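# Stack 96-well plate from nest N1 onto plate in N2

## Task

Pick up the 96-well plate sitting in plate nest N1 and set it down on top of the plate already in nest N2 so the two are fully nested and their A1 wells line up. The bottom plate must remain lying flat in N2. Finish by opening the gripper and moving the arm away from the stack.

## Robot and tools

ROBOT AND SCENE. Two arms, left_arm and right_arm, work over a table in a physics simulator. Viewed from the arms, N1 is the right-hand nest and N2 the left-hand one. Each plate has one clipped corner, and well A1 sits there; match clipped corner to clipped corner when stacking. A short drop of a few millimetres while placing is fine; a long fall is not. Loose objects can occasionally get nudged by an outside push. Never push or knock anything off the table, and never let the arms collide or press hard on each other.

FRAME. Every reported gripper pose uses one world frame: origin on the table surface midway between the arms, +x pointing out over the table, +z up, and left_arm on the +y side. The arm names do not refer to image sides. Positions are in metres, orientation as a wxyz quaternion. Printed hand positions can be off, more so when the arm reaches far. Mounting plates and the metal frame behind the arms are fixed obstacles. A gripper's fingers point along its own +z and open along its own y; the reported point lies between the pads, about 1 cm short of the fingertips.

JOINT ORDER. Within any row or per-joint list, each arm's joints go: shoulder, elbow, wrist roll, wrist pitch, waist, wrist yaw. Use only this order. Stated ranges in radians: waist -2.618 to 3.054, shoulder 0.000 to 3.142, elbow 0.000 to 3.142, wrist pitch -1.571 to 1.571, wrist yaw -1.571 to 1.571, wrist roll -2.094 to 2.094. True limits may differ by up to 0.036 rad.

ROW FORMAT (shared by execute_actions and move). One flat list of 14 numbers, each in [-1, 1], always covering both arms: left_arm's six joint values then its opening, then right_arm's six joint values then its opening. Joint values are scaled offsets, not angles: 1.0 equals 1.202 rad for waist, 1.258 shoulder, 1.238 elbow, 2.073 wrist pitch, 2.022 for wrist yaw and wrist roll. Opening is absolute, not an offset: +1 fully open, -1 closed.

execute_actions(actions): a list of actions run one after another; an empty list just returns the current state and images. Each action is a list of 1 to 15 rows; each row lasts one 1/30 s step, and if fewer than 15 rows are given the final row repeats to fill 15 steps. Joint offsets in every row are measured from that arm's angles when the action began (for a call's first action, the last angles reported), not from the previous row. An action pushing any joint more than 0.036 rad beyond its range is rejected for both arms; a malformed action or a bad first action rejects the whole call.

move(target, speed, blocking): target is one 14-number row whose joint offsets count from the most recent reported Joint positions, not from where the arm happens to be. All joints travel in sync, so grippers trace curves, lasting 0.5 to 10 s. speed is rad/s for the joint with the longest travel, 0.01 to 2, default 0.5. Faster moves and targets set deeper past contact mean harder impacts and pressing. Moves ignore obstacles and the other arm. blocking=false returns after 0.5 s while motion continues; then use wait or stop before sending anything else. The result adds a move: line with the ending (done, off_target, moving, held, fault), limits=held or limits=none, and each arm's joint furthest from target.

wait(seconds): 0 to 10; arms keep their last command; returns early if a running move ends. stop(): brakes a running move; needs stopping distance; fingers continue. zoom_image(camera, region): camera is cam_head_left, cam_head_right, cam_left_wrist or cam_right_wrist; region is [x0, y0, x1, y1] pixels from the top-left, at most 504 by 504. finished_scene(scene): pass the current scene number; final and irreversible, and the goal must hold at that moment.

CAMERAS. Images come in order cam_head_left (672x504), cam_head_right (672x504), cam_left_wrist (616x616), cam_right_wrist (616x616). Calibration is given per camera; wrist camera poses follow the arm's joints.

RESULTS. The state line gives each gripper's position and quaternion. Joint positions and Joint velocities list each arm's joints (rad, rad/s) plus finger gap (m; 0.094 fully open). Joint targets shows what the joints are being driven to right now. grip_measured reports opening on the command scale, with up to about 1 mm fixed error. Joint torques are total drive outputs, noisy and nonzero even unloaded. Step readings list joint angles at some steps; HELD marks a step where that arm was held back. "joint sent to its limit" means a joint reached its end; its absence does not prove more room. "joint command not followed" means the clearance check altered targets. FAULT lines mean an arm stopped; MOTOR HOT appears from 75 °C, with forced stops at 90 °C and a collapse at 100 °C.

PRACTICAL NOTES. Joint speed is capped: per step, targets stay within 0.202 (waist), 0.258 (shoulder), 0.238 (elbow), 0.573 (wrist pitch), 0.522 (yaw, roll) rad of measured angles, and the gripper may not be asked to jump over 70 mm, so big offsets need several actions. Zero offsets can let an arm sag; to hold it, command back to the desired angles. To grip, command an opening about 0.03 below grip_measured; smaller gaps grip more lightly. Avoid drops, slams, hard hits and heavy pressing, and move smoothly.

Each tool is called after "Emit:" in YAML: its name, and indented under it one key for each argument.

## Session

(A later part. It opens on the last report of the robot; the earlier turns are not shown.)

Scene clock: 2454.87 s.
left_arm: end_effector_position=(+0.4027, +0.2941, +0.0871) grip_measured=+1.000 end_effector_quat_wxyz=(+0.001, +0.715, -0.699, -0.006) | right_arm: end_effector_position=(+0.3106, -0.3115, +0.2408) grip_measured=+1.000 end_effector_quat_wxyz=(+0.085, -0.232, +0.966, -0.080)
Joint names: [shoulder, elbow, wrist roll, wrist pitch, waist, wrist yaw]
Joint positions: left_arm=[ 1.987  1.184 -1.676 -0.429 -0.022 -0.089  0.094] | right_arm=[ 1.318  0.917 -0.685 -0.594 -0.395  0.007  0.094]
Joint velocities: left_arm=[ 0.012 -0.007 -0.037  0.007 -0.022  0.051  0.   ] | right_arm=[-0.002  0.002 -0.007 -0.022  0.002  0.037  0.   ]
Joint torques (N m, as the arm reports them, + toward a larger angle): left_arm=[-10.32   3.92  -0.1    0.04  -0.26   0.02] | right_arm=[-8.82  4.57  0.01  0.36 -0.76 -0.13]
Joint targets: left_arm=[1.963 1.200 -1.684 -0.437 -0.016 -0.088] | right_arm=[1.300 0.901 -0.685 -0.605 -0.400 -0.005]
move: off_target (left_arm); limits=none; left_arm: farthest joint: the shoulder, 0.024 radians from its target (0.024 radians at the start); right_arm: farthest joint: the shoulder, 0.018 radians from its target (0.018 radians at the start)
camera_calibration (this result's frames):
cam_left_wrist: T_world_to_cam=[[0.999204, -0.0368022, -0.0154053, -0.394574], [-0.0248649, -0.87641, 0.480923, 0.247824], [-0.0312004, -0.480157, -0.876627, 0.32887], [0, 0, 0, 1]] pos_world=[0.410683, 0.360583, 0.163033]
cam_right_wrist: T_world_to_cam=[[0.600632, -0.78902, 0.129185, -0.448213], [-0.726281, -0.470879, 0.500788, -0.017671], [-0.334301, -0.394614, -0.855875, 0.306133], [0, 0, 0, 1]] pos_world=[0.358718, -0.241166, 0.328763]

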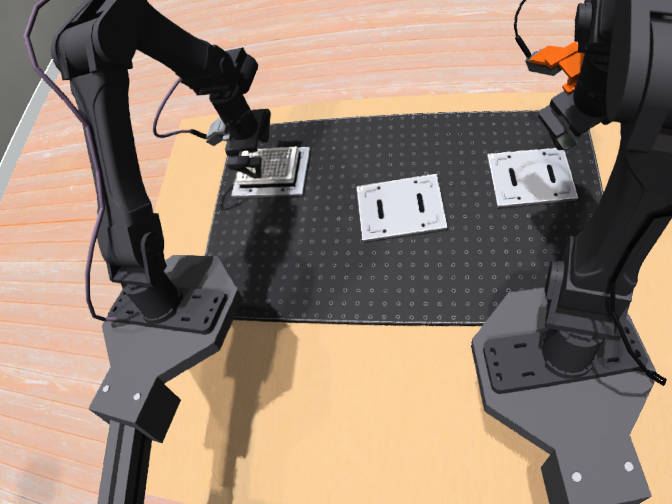

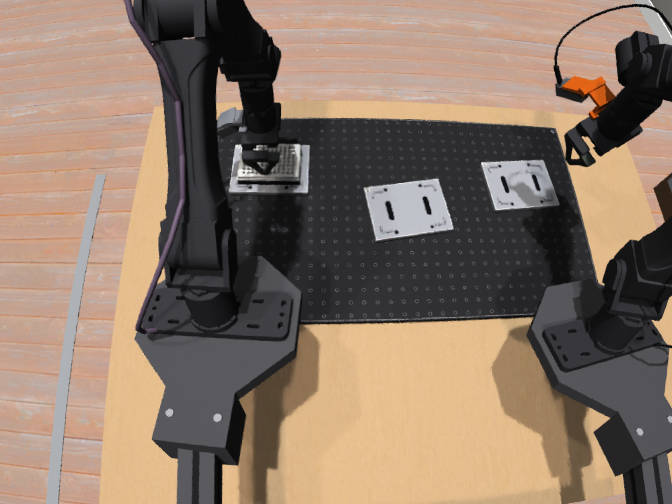

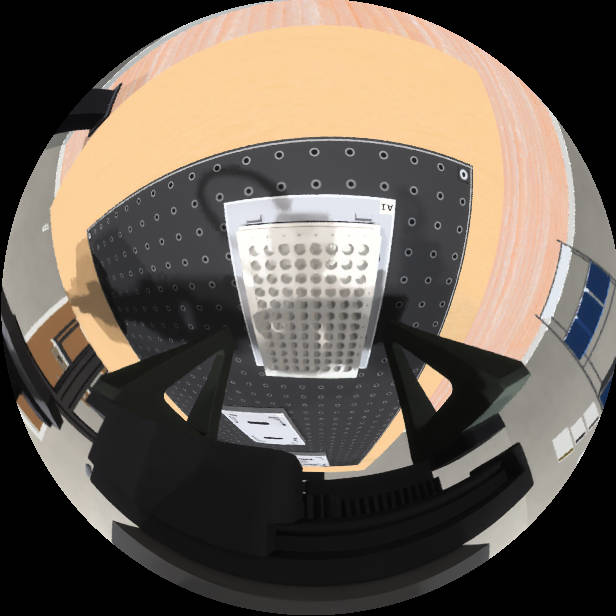

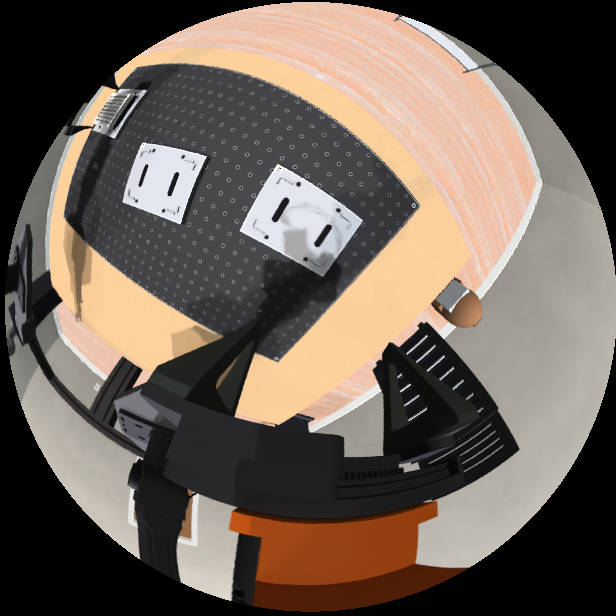

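Emit:
move:
  target: [0.042,0.0129,-0.004,0.043,0.005,0.0005,1,-0.0143,-0.0129,0,-0.0053,-0.0042,-0.0060,1]
  speed: 0.12

Scene clock: 2476.33 s.
left_arm: end_effector_position=(+0.4112, +0.2921, +0.0714) grip_measured=+1.000 end_effector_quat_wxyz=(-0.011, +0.716, -0.698, +0.008) | right_arm: end_effector_position=(+0.3106, -0.3115, +0.2408) grip_measured=+1.000 end_effector_quat_wxyz=(+0.085, -0.232, +0.966, -0.080)
Joint names: [shoulder, elbow, wrist roll, wrist pitch, waist, wrist yaw]
Joint positions: left_arm=[ 2.034  1.184 -1.677 -0.345 -0.022 -0.089  0.094] | right_arm=[ 1.318  0.917 -0.685 -0.594 -0.395  0.007  0.094]
Joint velocities: left_arm=[-0.007  0.002  0.007 -0.037  0.017 -0.051  0.   ] | right_arm=[-0.017  0.007  0.007 -0.037 -0.002 -0.051  0.   ]
Joint torques (N m, as the arm reports them, + toward a larger angle): left_arm=[-8.43  3.79 -0.06  0.19 -0.32  0.02] | right_arm=[-8.8   4.55  0.    0.37 -0.73 -0.14]
Joint targets: left_arm=[2.040 1.200 -1.684 -0.341 -0.016 -0.088] | right_arm=[1.300 0.901 -0.685 -0.605 -0.400 -0.005]
move: done; limits=none; left_arm: farthest joint: the elbow, 0.016 radians from its target (0.016 radians at the start); right_arm: farthest joint: the shoulder, 0.018 radians from its target (0.018 radians at the start)
camera_calibration (this result's frames):
cam_left_wrist: T_world_to_cam=[[0.999211, -0.0329291, 0.0221921, -0.407136], [-0.0395518, -0.875027, 0.482455, 0.259351], [0.0035319, -0.482952, -0.87564, 0.300887], [0, 0, 0, 1]] pos_world=[0.41601, 0.358847, 0.147379]
cam_right_wrist: T_world_to_cam=[[0.600632, -0.78902, 0.129185, -0.448213], [-0.726281, -0.470879, 0.500788, -0.017671], [-0.334301, -0.394614, -0.855875, 0.306133], [0, 0, 0, 1]] pos_world=[0.358718, -0.241166, 0.328763]

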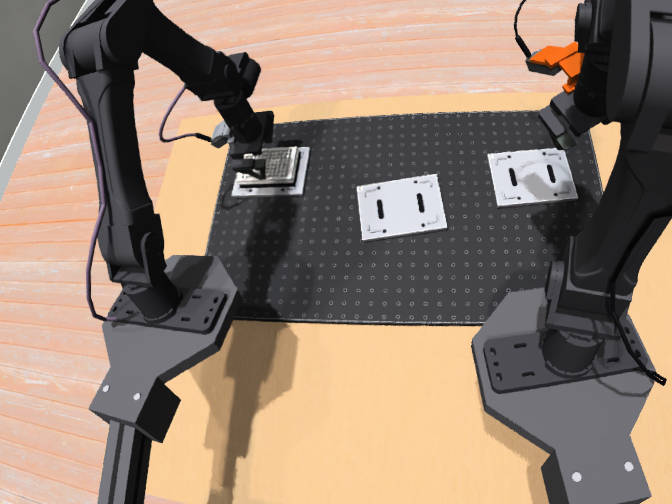

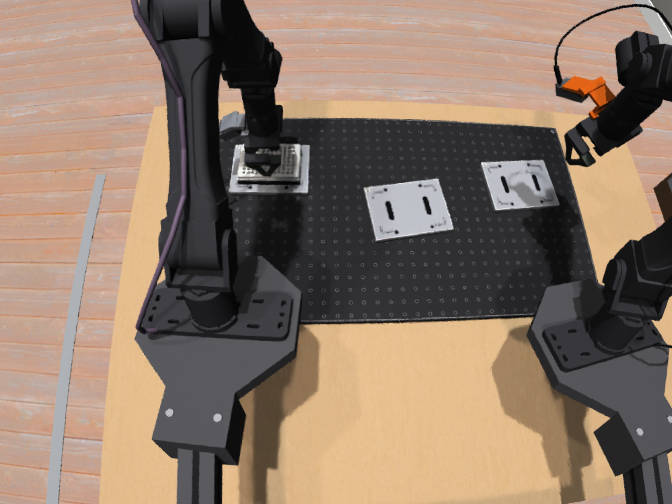

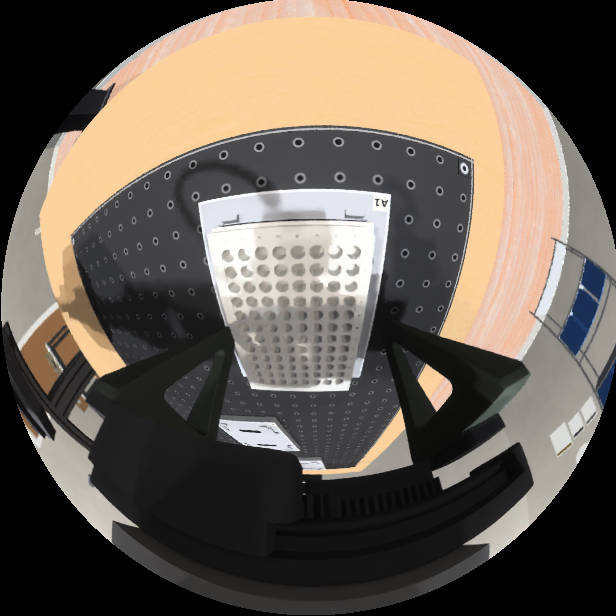

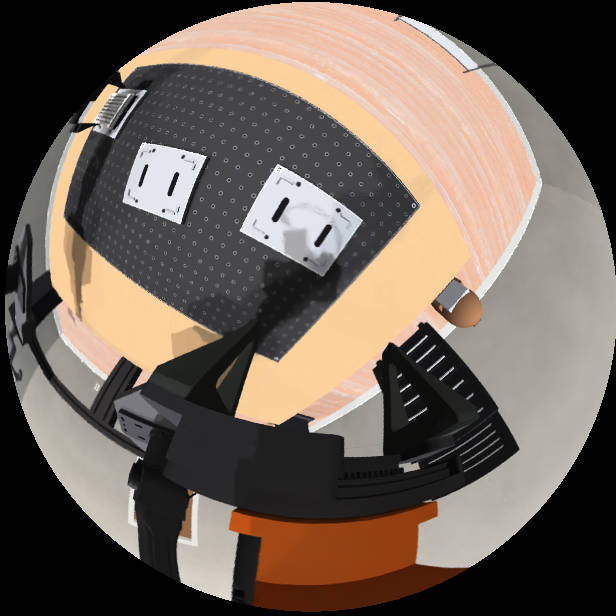

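Emit:
zoom_image:
  camera: "cam_left_wrist"
  region: [195, 185, 405, 400]

Region (195, 185, 405, 400) of cam_left_wrist's 616x616 image, scaled by 2.344, with more detail than that image has; it fills the left 492 columns of this view, and the rest is white.

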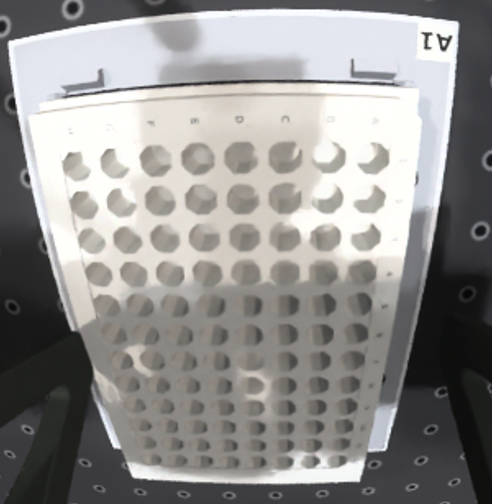

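Emit:
execute_actions:
  actions:
    - [[-0.026,0.0129,-0.004,0.0,0.005,0.0005,1,-0.0143,-0.0129,0,-0.0053,-0.0042,-0.0060,1],[-0.026,0.0129,-0.004,0.0,0.005,0.0005,1,-0.0143,-0.0129,0,-0.0053,-0.0042,-0.0060,1],[-0.026,0.0129,-0.004,0.0,0.005,0.0005,1,-0.0143,-0.0129,0,-0.0053,-0.0042,-0.0060,1],[-0.026,0.0129,-0.004,0.0,0.005,0.0005,1,-0.0143,-0.0129,0,-0.0053,-0.0042,-0.0060,1],[-0.026,0.0129,-0.004,0.0,0.005,0.0005,1,-0.0143,-0.0129,0,-0.0053,-0.0042,-0.0060,1],[-0.026,0.0129,-0.004,-0.021,0.005,0.0005,1,-0.0143,-0.0129,0,-0.0053,-0.0042,-0.0060,1]]

Scene clock: 2492.07 s.
left_arm: end_effector_position=(+0.4060, +0.2926, +0.0730) grip_measured=+1.000 end_effector_quat_wxyz=(-0.005, +0.716, -0.698, -0.000) | right_arm: end_effector_position=(+0.3106, -0.3115, +0.2408) grip_measured=+1.000 end_effector_quat_wxyz=(+0.085, -0.232, +0.966, -0.080)
Joint names: [shoulder, elbow, wrist roll, wrist pitch, waist, wrist yaw]
Joint positions: left_arm=[ 2.029  1.184 -1.678 -0.371 -0.022 -0.089  0.094] | right_arm=[ 1.318  0.917 -0.685 -0.594 -0.395  0.007  0.094]
Joint velocities: left_arm=[ 0.012 -0.017 -0.007 -0.037  0.002  0.037  0.   ] | right_arm=[ 0.012 -0.007  0.037 -0.037  0.007 -0.007  0.   ]
Joint torques (N m, as the arm reports them, + toward a larger angle): left_arm=[-10.59   3.78  -0.05   0.01  -0.31   0.02] | right_arm=[-8.81  4.52  0.01  0.36 -0.73 -0.13]
Joint targets: left_arm=[2.001 1.200 -1.685 -0.388 -0.016 -0.088] | right_arm=[1.300 0.901 -0.685 -0.605 -0.400 -0.005]
Step readings (joint positions):
0: left_arm=[2.034 1.184 -1.677 -0.344 -0.022 -0.089] | right_arm=[1.318 0.917 -0.685 -0.594 -0.395 0.007]
1: left_arm=[2.034 1.184 -1.677 -0.344 -0.022 -0.089] | right_arm=[1.318 0.917 -0.685 -0.594 -0.395 0.007]
2: left_arm=[2.034 1.184 -1.677 -0.344 -0.022 -0.089] | right_arm=[1.318 0.917 -0.685 -0.594 -0.395 0.007]
4: left_arm=[2.034 1.184 -1.677 -0.344 -0.022 -0.089] | right_arm=[1.318 0.917 -0.685 -0.594 -0.395 0.007]
8: left_arm=[2.032 1.184 -1.678 -0.357 -0.022 -0.089] | right_arm=[1.318 0.917 -0.685 -0.594 -0.395 0.007]
15: Joint positions above
camera_calibration (this result's frames):
cam_left_wrist: T_world_to_cam=[[0.999423, -0.0339407, 0.000934424, -0.400247], [-0.030194, -0.875838, 0.48166, 0.25537], [-0.0155294, -0.48141, -0.876358, 0.3099], [0, 0, 0, 1]] pos_world=[0.412539, 0.359267, 0.148956]
cam_right_wrist: T_world_to_cam=[[0.600632, -0.78902, 0.129185, -0.448213], [-0.726281, -0.470879, 0.500788, -0.017671], [-0.334301, -0.394614, -0.855875, 0.306133], [0, 0, 0, 1]] pos_world=[0.358718, -0.241166, 0.328763]

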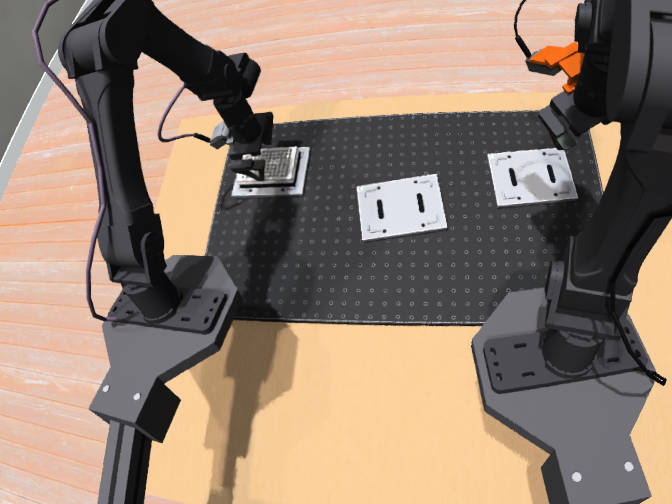

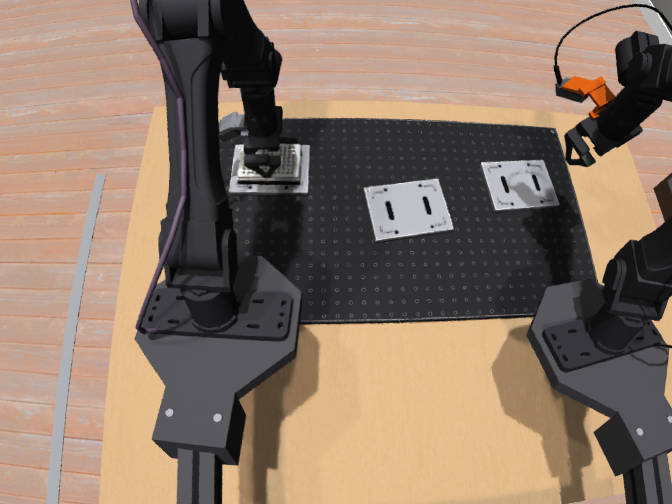

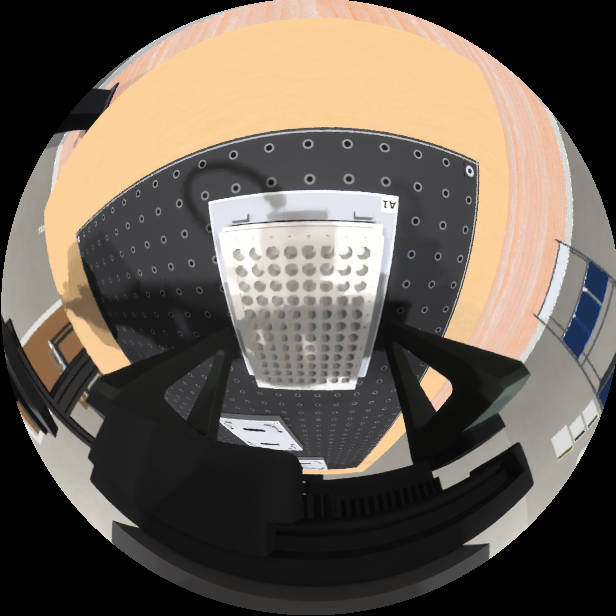

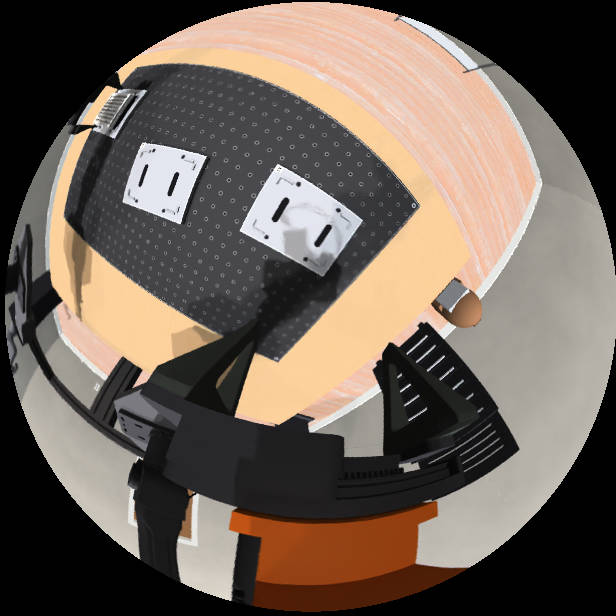

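Emit:
zoom_image:
  camera: "cam_left_wrist"
  region: [205, 205, 265, 245]

Emit:
zoom_image:
  camera: "cam_left_wrist"
  region: [340, 200, 400, 240]

Emit:
zoom_image:
  camera: "cam_left_wrist"
  region: [270, 205, 330, 245]

Region (205, 205, 265, 245) of cam_left_wrist's 616x616 image, scaled by 8.400, with more detail than that image has.

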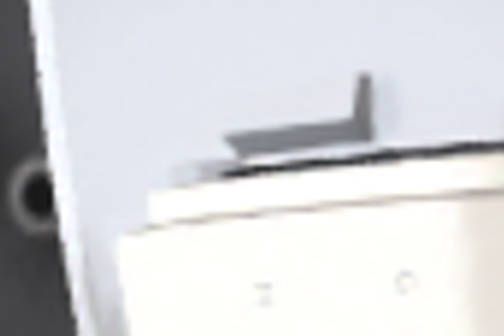

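Region (340, 200, 400, 240) of cam_left_wrist's 616x616 image, scaled by 8.400, with more detail than that image has.

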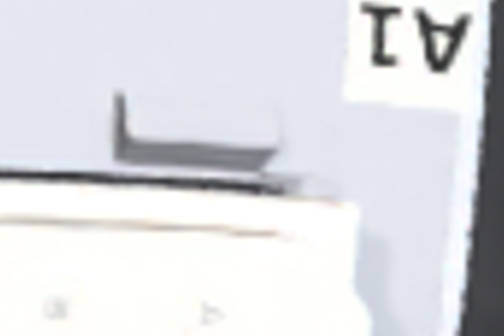

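Region (270, 205, 330, 245) of cam_left_wrist's 616x616 image, scaled by 8.400, with more detail than that image has.

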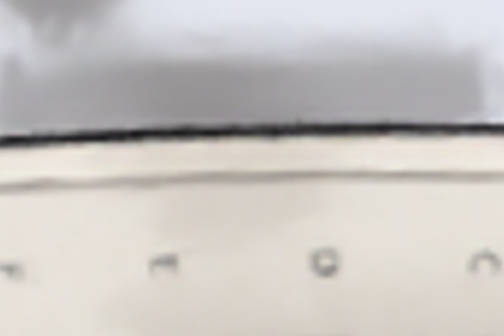

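Emit:
move:
  target: [0.019,0.0129,-0.0035,-0.004,0.005,0.0005,1,-0.0143,-0.0129,0,-0.0053,-0.0042,-0.0060,1]
  speed: 0.05

Scene clock: 2554.37 s.
left_arm: end_effector_position=(+0.4001, +0.2926, +0.0666) grip_measured=+1.000 end_effector_quat_wxyz=(+0.002, +0.715, -0.699, -0.008) | right_arm: end_effector_position=(+0.3106, -0.3115, +0.2408) grip_measured=+1.000 end_effector_quat_wxyz=(+0.085, -0.232, +0.966, -0.080)
Joint names: [shoulder, elbow, wrist roll, wrist pitch, waist, wrist yaw]
Joint positions: left_arm=[ 2.048  1.184 -1.678 -0.374 -0.022 -0.089  0.094] | right_arm=[ 1.318  0.917 -0.685 -0.594 -0.395  0.007  0.094]
Joint velocities: left_arm=[-0.007 -0.007 -0.051 -0.007  0.002 -0.037  0.   ] | right_arm=[-0.022 -0.002  0.007  0.022  0.032  0.066  0.   ]
Joint torques (N m, as the arm reports them, + toward a larger angle): left_arm=[-8.48  3.52 -0.06  0.03 -0.32  0.01] | right_arm=[-8.79  4.54  0.01  0.36 -0.76 -0.12]
Joint targets: left_arm=[2.052 1.200 -1.685 -0.379 -0.016 -0.088] | right_arm=[1.300 0.901 -0.685 -0.605 -0.400 -0.005]
move: done; limits=none; left_arm: farthest joint: the elbow, 0.016 radians from its target (0.016 radians at the start); right_arm: farthest joint: the shoulder, 0.018 radians from its target (0.018 radians at the start)
camera_calibration (this result's frames):
cam_left_wrist: T_world_to_cam=[[0.999148, -0.0357078, -0.0207096, -0.39226], [-0.0213678, -0.876657, 0.480642, 0.255002], [-0.0353178, -0.47979, -0.876672, 0.311681], [0, 0, 0, 1]] pos_world=[0.408383, 0.359083, 0.142554]
cam_right_wrist: T_world_to_cam=[[0.600632, -0.78902, 0.129185, -0.448213], [-0.726281, -0.470879, 0.500788, -0.017671], [-0.334301, -0.394614, -0.855875, 0.306133], [0, 0, 0, 1]] pos_world=[0.358718, -0.241166, 0.328763]

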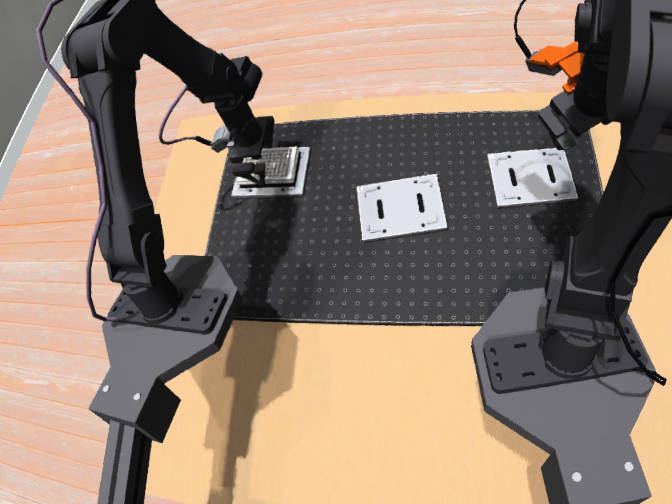

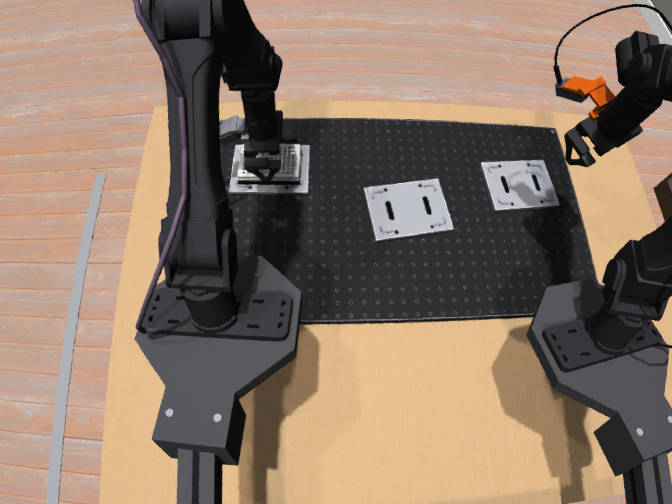

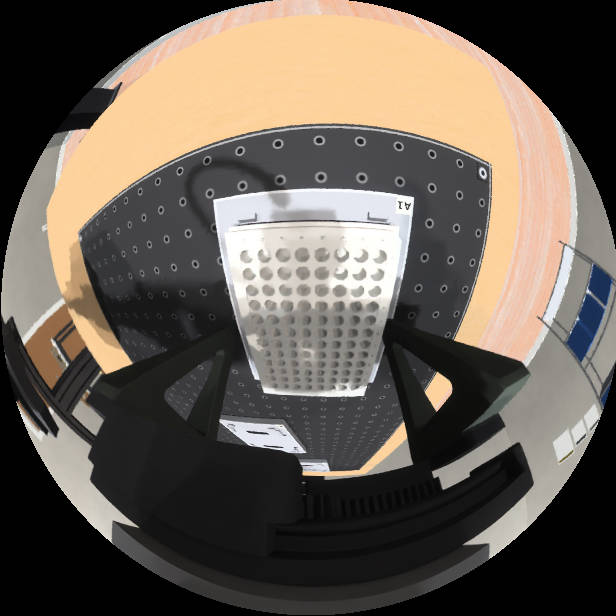

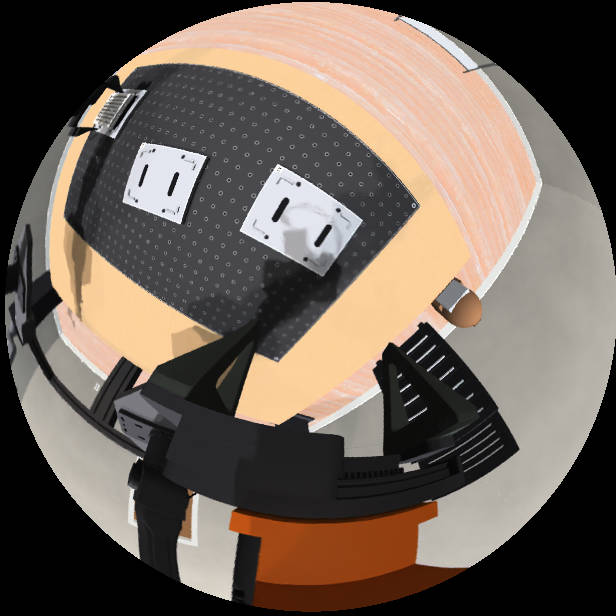

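Emit:
execute_actions:
  actions:
    - [[-0.010,0.0129,-0.0035,-0.002,0.005,0.0005,1,-0.0143,-0.0129,0,-0.0053,-0.0042,-0.0060,1]]

Emit:
zoom_image:
  camera: "cam_left_wrist"
  region: [215, 205, 275, 245]

Emit:
zoom_image:
  camera: "cam_left_wrist"
  region: [355, 200, 415, 240]

Scene clock: 2557.93 s.
left_arm: end_effector_position=(+0.4001, +0.2926, +0.0666) grip_measured=+1.000 end_effector_quat_wxyz=(+0.002, +0.715, -0.699, -0.008) | right_arm: end_effector_position=(+0.3106, -0.3115, +0.2408) grip_measured=+1.000 end_effector_quat_wxyz=(+0.085, -0.232, +0.966, -0.080)
Joint names: [shoulder, elbow, wrist roll, wrist pitch, waist, wrist yaw]
Joint positions: left_arm=[ 2.048  1.184 -1.678 -0.374 -0.022 -0.089  0.094] | right_arm=[ 1.318  0.917 -0.685 -0.594 -0.395  0.007  0.094]
Joint velocities: left_arm=[ 0.012 -0.002  0.066  0.007  0.007  0.051  0.   ] | right_arm=[ 0.012 -0.012 -0.037 -0.007 -0.007 -0.051  0.   ]
Joint torques (N m, as the arm reports them, + toward a larger angle): left_arm=[-9.64  3.66 -0.06  0.07 -0.31  0.01] | right_arm=[-8.8   4.57  0.02  0.36 -0.74 -0.12]
Joint targets: left_arm=[2.035 1.200 -1.685 -0.378 -0.016 -0.088] | right_arm=[1.300 0.901 -0.685 -0.605 -0.400 -0.005]
Step readings (joint positions):
0: left_arm=[2.048 1.184 -1.678 -0.374 -0.022 -0.089] | right_arm=[1.318 0.917 -0.685 -0.594 -0.395 0.007]
1: left_arm=[2.048 1.184 -1.678 -0.374 -0.022 -0.089] | right_arm=[1.318 0.917 -0.685 -0.594 -0.395 0.007]
2: left_arm=[2.048 1.184 -1.678 -0.374 -0.022 -0.089] | right_arm=[1.318 0.917 -0.685 -0.594 -0.395 0.007]
4: left_arm=[2.048 1.184 -1.678 -0.374 -0.022 -0.089] | right_arm=[1.318 0.917 -0.685 -0.594 -0.395 0.007]
8: left_arm=[2.048 1.184 -1.678 -0.374 -0.022 -0.089] | right_arm=[1.318 0.917 -0.685 -0.594 -0.395 0.007]
15: Joint positions above
camera_calibration (this result's frames):
cam_left_wrist: T_world_to_cam=[[0.999148, -0.0357078, -0.0207096, -0.39226], [-0.0213678, -0.876657, 0.480642, 0.255002], [-0.0353178, -0.47979, -0.876672, 0.311681], [0, 0, 0, 1]] pos_world=[0.408383, 0.359083, 0.142554]
cam_right_wrist: T_world_to_cam=[[0.600632, -0.78902, 0.129185, -0.448213], [-0.726281, -0.470879, 0.500788, -0.017671], [-0.334301, -0.394614, -0.855875, 0.306133], [0, 0, 0, 1]] pos_world=[0.358718, -0.241166, 0.328763]

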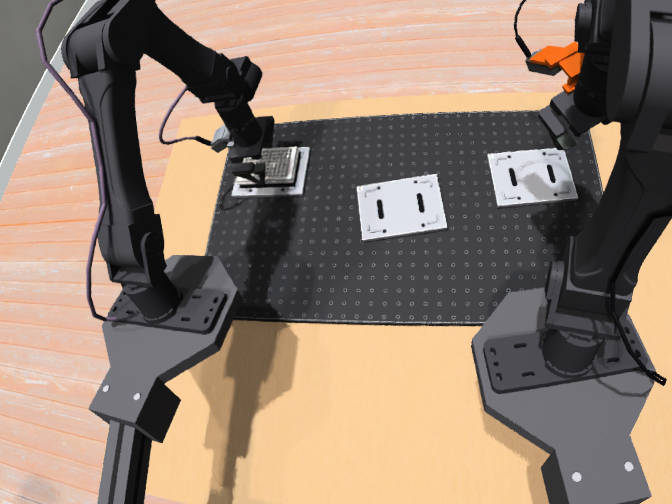

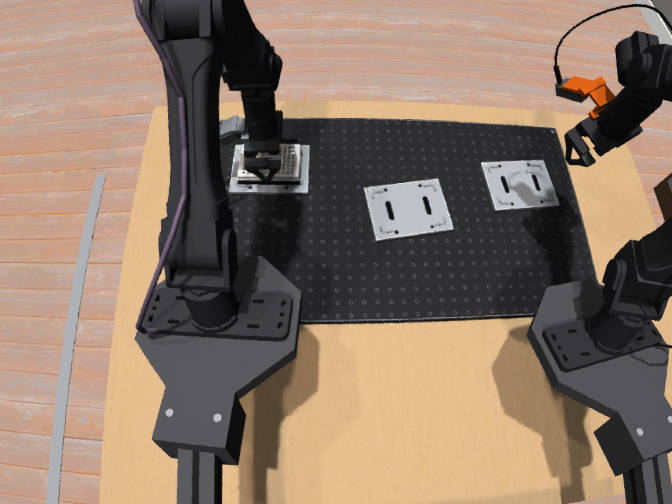

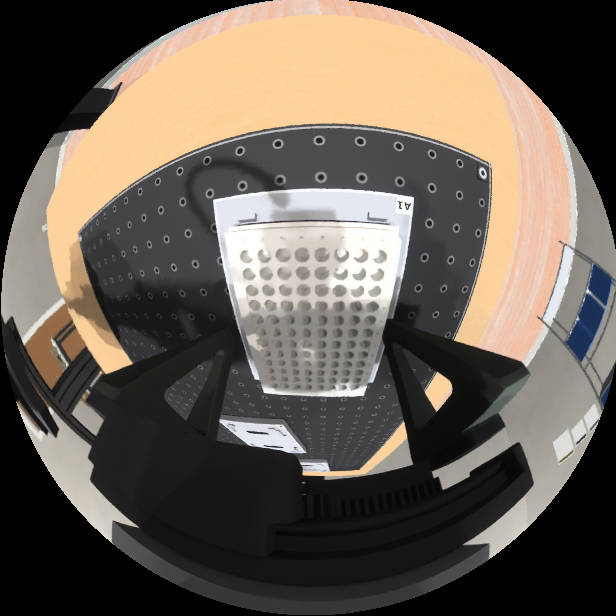

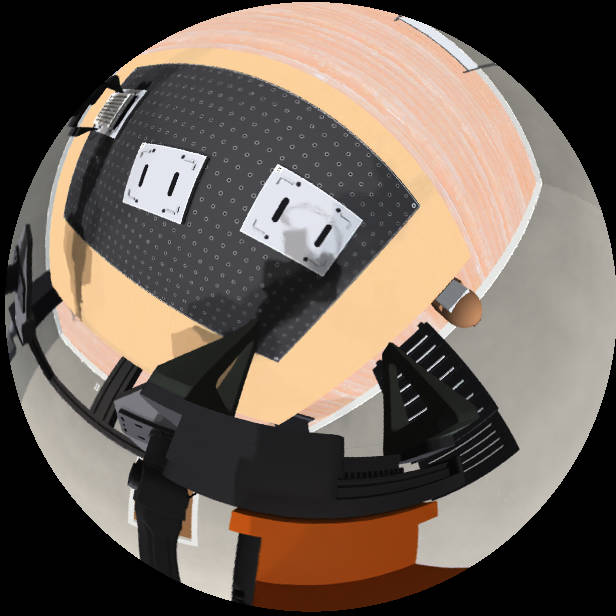

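Region (215, 205, 275, 245) of cam_left_wrist's 616x616 image, scaled by 8.400, with more detail than that image has.

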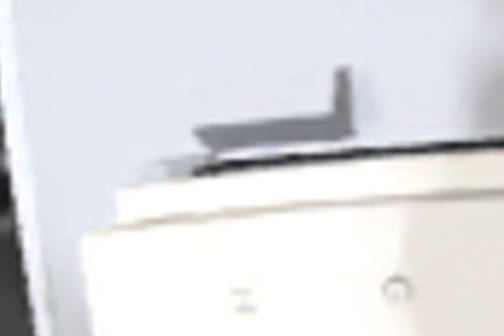

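Region (355, 200, 415, 240) of cam_left_wrist's 616x616 image, scaled by 8.400, with more detail than that image has.

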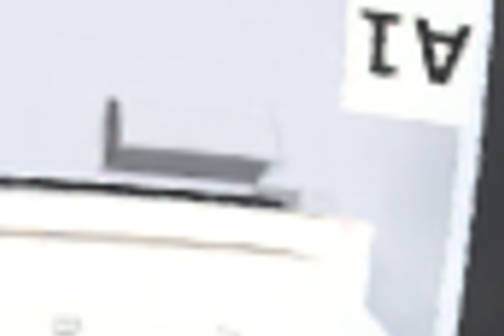

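Emit:
move:
  target: [-0.010,0.0129,-0.0035,0.038,0.005,0.0005,1,-0.0143,-0.0129,0,-0.0053,-0.0042,-0.0060,1]
  speed: 0.05

Emit:
zoom_image:
  camera: "cam_left_wrist"
  region: [180, 190, 400, 400]

Scene clock: 2581.60 s.
left_arm: end_effector_position=(+0.4099, +0.2918, +0.0667) grip_measured=+1.000 end_effector_quat_wxyz=(-0.010, +0.716, -0.698, +0.007) | right_arm: end_effector_position=(+0.3106, -0.3115, +0.2408) grip_measured=+1.000 end_effector_quat_wxyz=(+0.085, -0.232, +0.966, -0.080)
Joint names: [shoulder, elbow, wrist roll, wrist pitch, waist, wrist yaw]
Joint positions: left_arm=[ 2.048  1.184 -1.678 -0.334 -0.022 -0.089  0.094] | right_arm=[ 1.318  0.917 -0.685 -0.594 -0.395  0.007  0.094]
Joint velocities: left_arm=[-0.017 -0.002  0.007  0.007 -0.002  0.007  0.   ] | right_arm=[-0.002 -0.012  0.007  0.095 -0.007  0.037  0.   ]
Joint torques (N m, as the arm reports them, + toward a larger angle): left_arm=[-9.69  3.73 -0.06  0.55 -0.31  0.01] | right_arm=[-8.78  4.56  0.01  0.36 -0.76 -0.12]
Joint targets: left_arm=[2.035 1.200 -1.685 -0.295 -0.016 -0.088] | right_arm=[1.300 0.901 -0.685 -0.605 -0.400 -0.005]
move: off_target (left_arm); limits=none; left_arm: farthest joint: the wrist pitch, 0.039 radians from its target (0.078 radians at the start); right_arm: farthest joint: the shoulder, 0.018 radians from its target (0.018 radians at the start)
camera_calibration (this result's frames):
cam_left_wrist: T_world_to_cam=[[0.999297, -0.0324542, 0.0187799, -0.405725], [-0.037488, -0.875173, 0.482355, 0.260545], [0.000781227, -0.48272, -0.875775, 0.297661], [0, 0, 0, 1]] pos_world=[0.414974, 0.358541, 0.142628]
cam_right_wrist: T_world_to_cam=[[0.600632, -0.78902, 0.129185, -0.448213], [-0.726281, -0.470879, 0.500788, -0.017671], [-0.334301, -0.394614, -0.855875, 0.306133], [0, 0, 0, 1]] pos_world=[0.358718, -0.241166, 0.328763]

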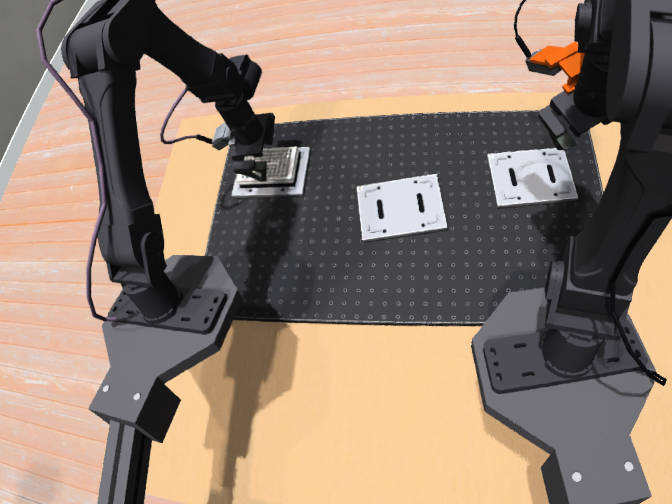

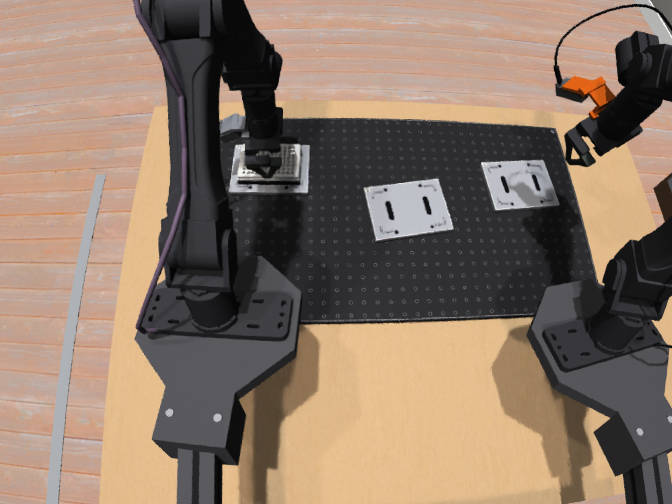

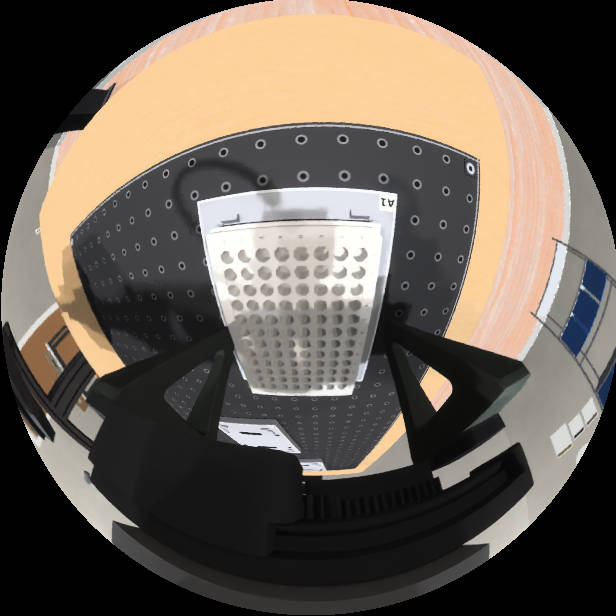

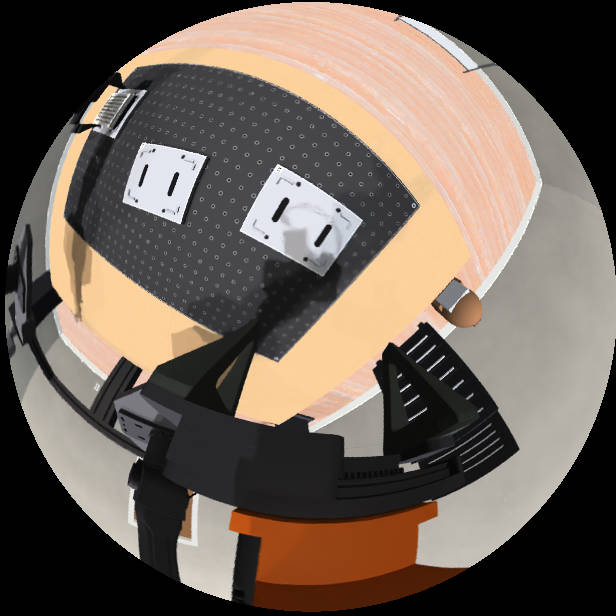

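Region (180, 190, 400, 400) of cam_left_wrist's 616x616 image, scaled by 2.291, with more detail than that image has; it fills the top 481 rows of this view, and the rest is white.

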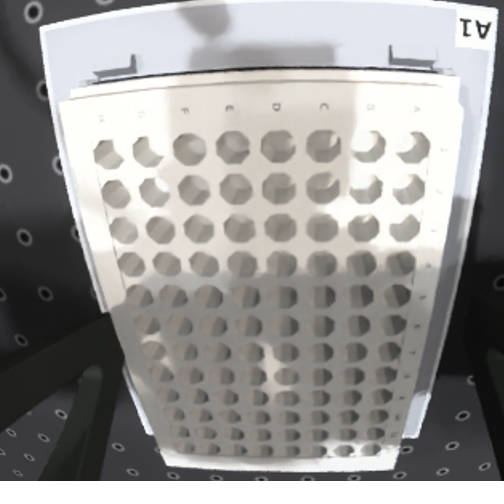

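Emit:
zoom_image:
  camera: "cam_left_wrist"
  region: [195, 205, 255, 245]

Emit:
zoom_image:
  camera: "cam_left_wrist"
  region: [340, 200, 400, 240]

Region (195, 205, 255, 245) of cam_left_wrist's 616x616 image, scaled by 8.400, with more detail than that image has.

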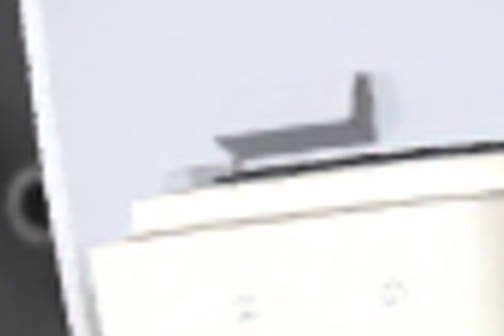

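Region (340, 200, 400, 240) of cam_left_wrist's 616x616 image, scaled by 8.400, with more detail than that image has.

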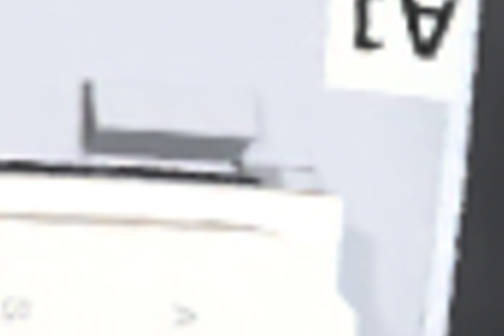

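Emit:
execute_actions:
  actions:
    - [[-0.010,0.0129,-0.0035,-0.012,0.005,0.0005,1,-0.0143,-0.0129,0,-0.0053,-0.0042,-0.0060,1]]

Emit:
zoom_image:
  camera: "cam_left_wrist"
  region: [195, 205, 255, 245]

Emit:
zoom_image:
  camera: "cam_left_wrist"
  region: [340, 200, 400, 240]

Scene clock: 2597.43 s.
left_arm: end_effector_position=(+0.4073, +0.2920, +0.0666) grip_measured=+1.000 end_effector_quat_wxyz=(-0.007, +0.716, -0.698, +0.003) | right_arm: end_effector_position=(+0.3106, -0.3115, +0.2408) grip_measured=+1.000 end_effector_quat_wxyz=(+0.085, -0.232, +0.966, -0.080)
Joint names: [shoulder, elbow, wrist roll, wrist pitch, waist, wrist yaw]
Joint positions: left_arm=[ 2.048  1.184 -1.678 -0.345 -0.022 -0.089  0.094] | right_arm=[ 1.318  0.917 -0.685 -0.594 -0.395  0.007  0.094]
Joint velocities: left_arm=[ 0.007  0.002 -0.007 -0.037  0.002  0.051  0.   ] | right_arm=[-0.022  0.012 -0.007 -0.007 -0.002  0.037  0.   ]
Joint torques (N m, as the arm reports them, + toward a larger angle): left_arm=[-9.69  3.71 -0.05  0.06 -0.31  0.02] | right_arm=[-8.79  4.52  0.01  0.37 -0.75 -0.13]
Joint targets: left_arm=[2.035 1.200 -1.685 -0.359 -0.016 -0.088] | right_arm=[1.300 0.901 -0.685 -0.605 -0.400 -0.005]
Step readings (joint positions):
0: left_arm=[2.048 1.184 -1.678 -0.334 -0.022 -0.089] | right_arm=[1.318 0.917 -0.685 -0.594 -0.395 0.007]
1: left_arm=[2.048 1.184 -1.678 -0.337 -0.022 -0.089] | right_arm=[1.318 0.917 -0.685 -0.594 -0.395 0.007]
2: left_arm=[2.048 1.184 -1.678 -0.339 -0.022 -0.089] | right_arm=[1.318 0.917 -0.685 -0.594 -0.395 0.007]
4: left_arm=[2.048 1.184 -1.678 -0.341 -0.022 -0.089] | right_arm=[1.318 0.917 -0.685 -0.594 -0.395 0.007]
8: left_arm=[2.048 1.184 -1.678 -0.344 -0.022 -0.089] | right_arm=[1.318 0.917 -0.685 -0.594 -0.395 0.007]
15: Joint positions above
camera_calibration (this result's frames):
cam_left_wrist: T_world_to_cam=[[0.999411, -0.0333429, 0.00814907, -0.402159], [-0.033141, -0.875568, 0.481957, 0.259028], [-0.00893477, -0.481943, -0.876157, 0.301482], [0, 0, 0, 1]] pos_world=[0.4132, 0.358685, 0.142583]
cam_right_wrist: T_world_to_cam=[[0.600632, -0.78902, 0.129185, -0.448213], [-0.726281, -0.470879, 0.500788, -0.017671], [-0.334301, -0.394614, -0.855875, 0.306133], [0, 0, 0, 1]] pos_world=[0.358718, -0.241166, 0.328763]

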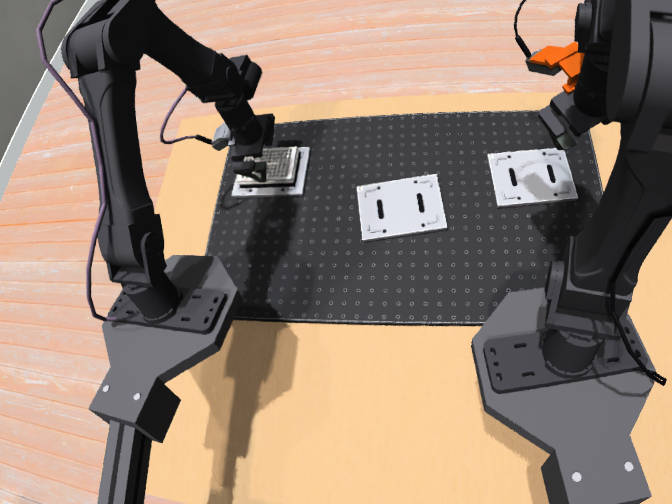

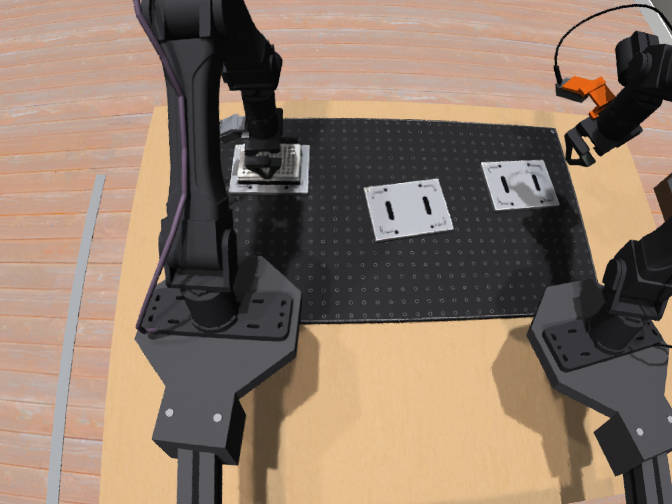

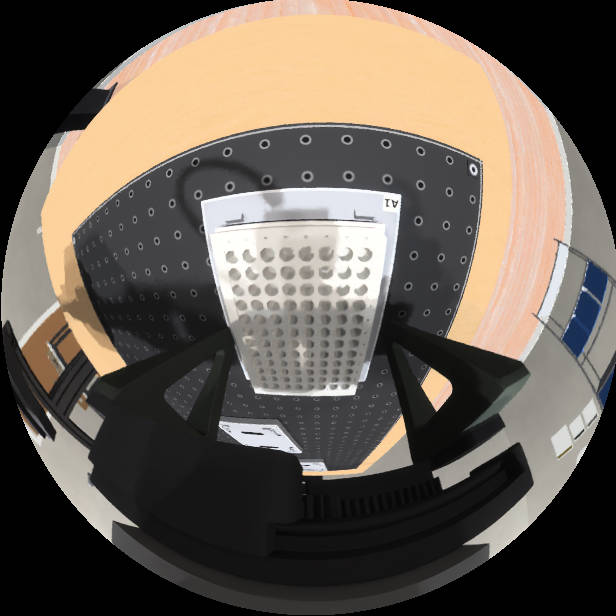

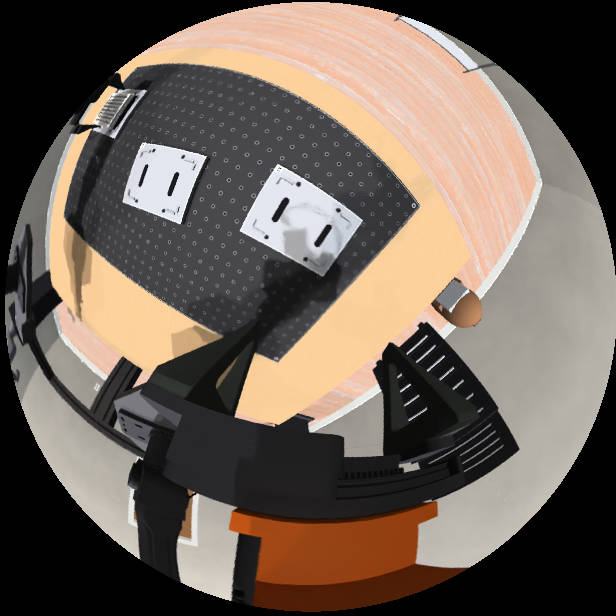

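Region (195, 205, 255, 245) of cam_left_wrist's 616x616 image, scaled by 8.400, with more detail than that image has.

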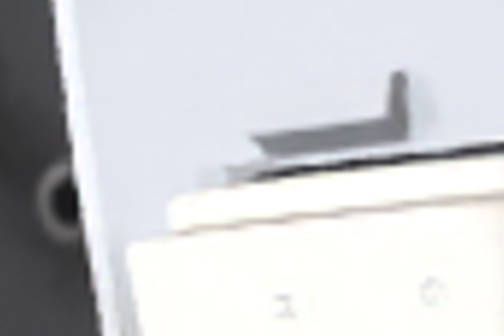

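Region (340, 200, 400, 240) of cam_left_wrist's 616x616 image, scaled by 8.400, with more detail than that image has.

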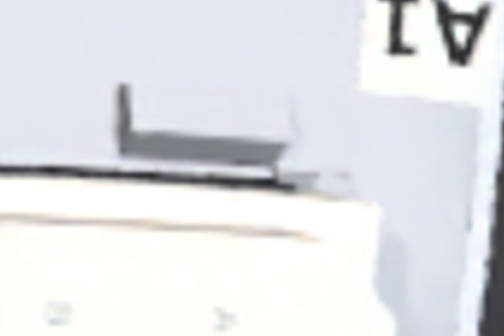

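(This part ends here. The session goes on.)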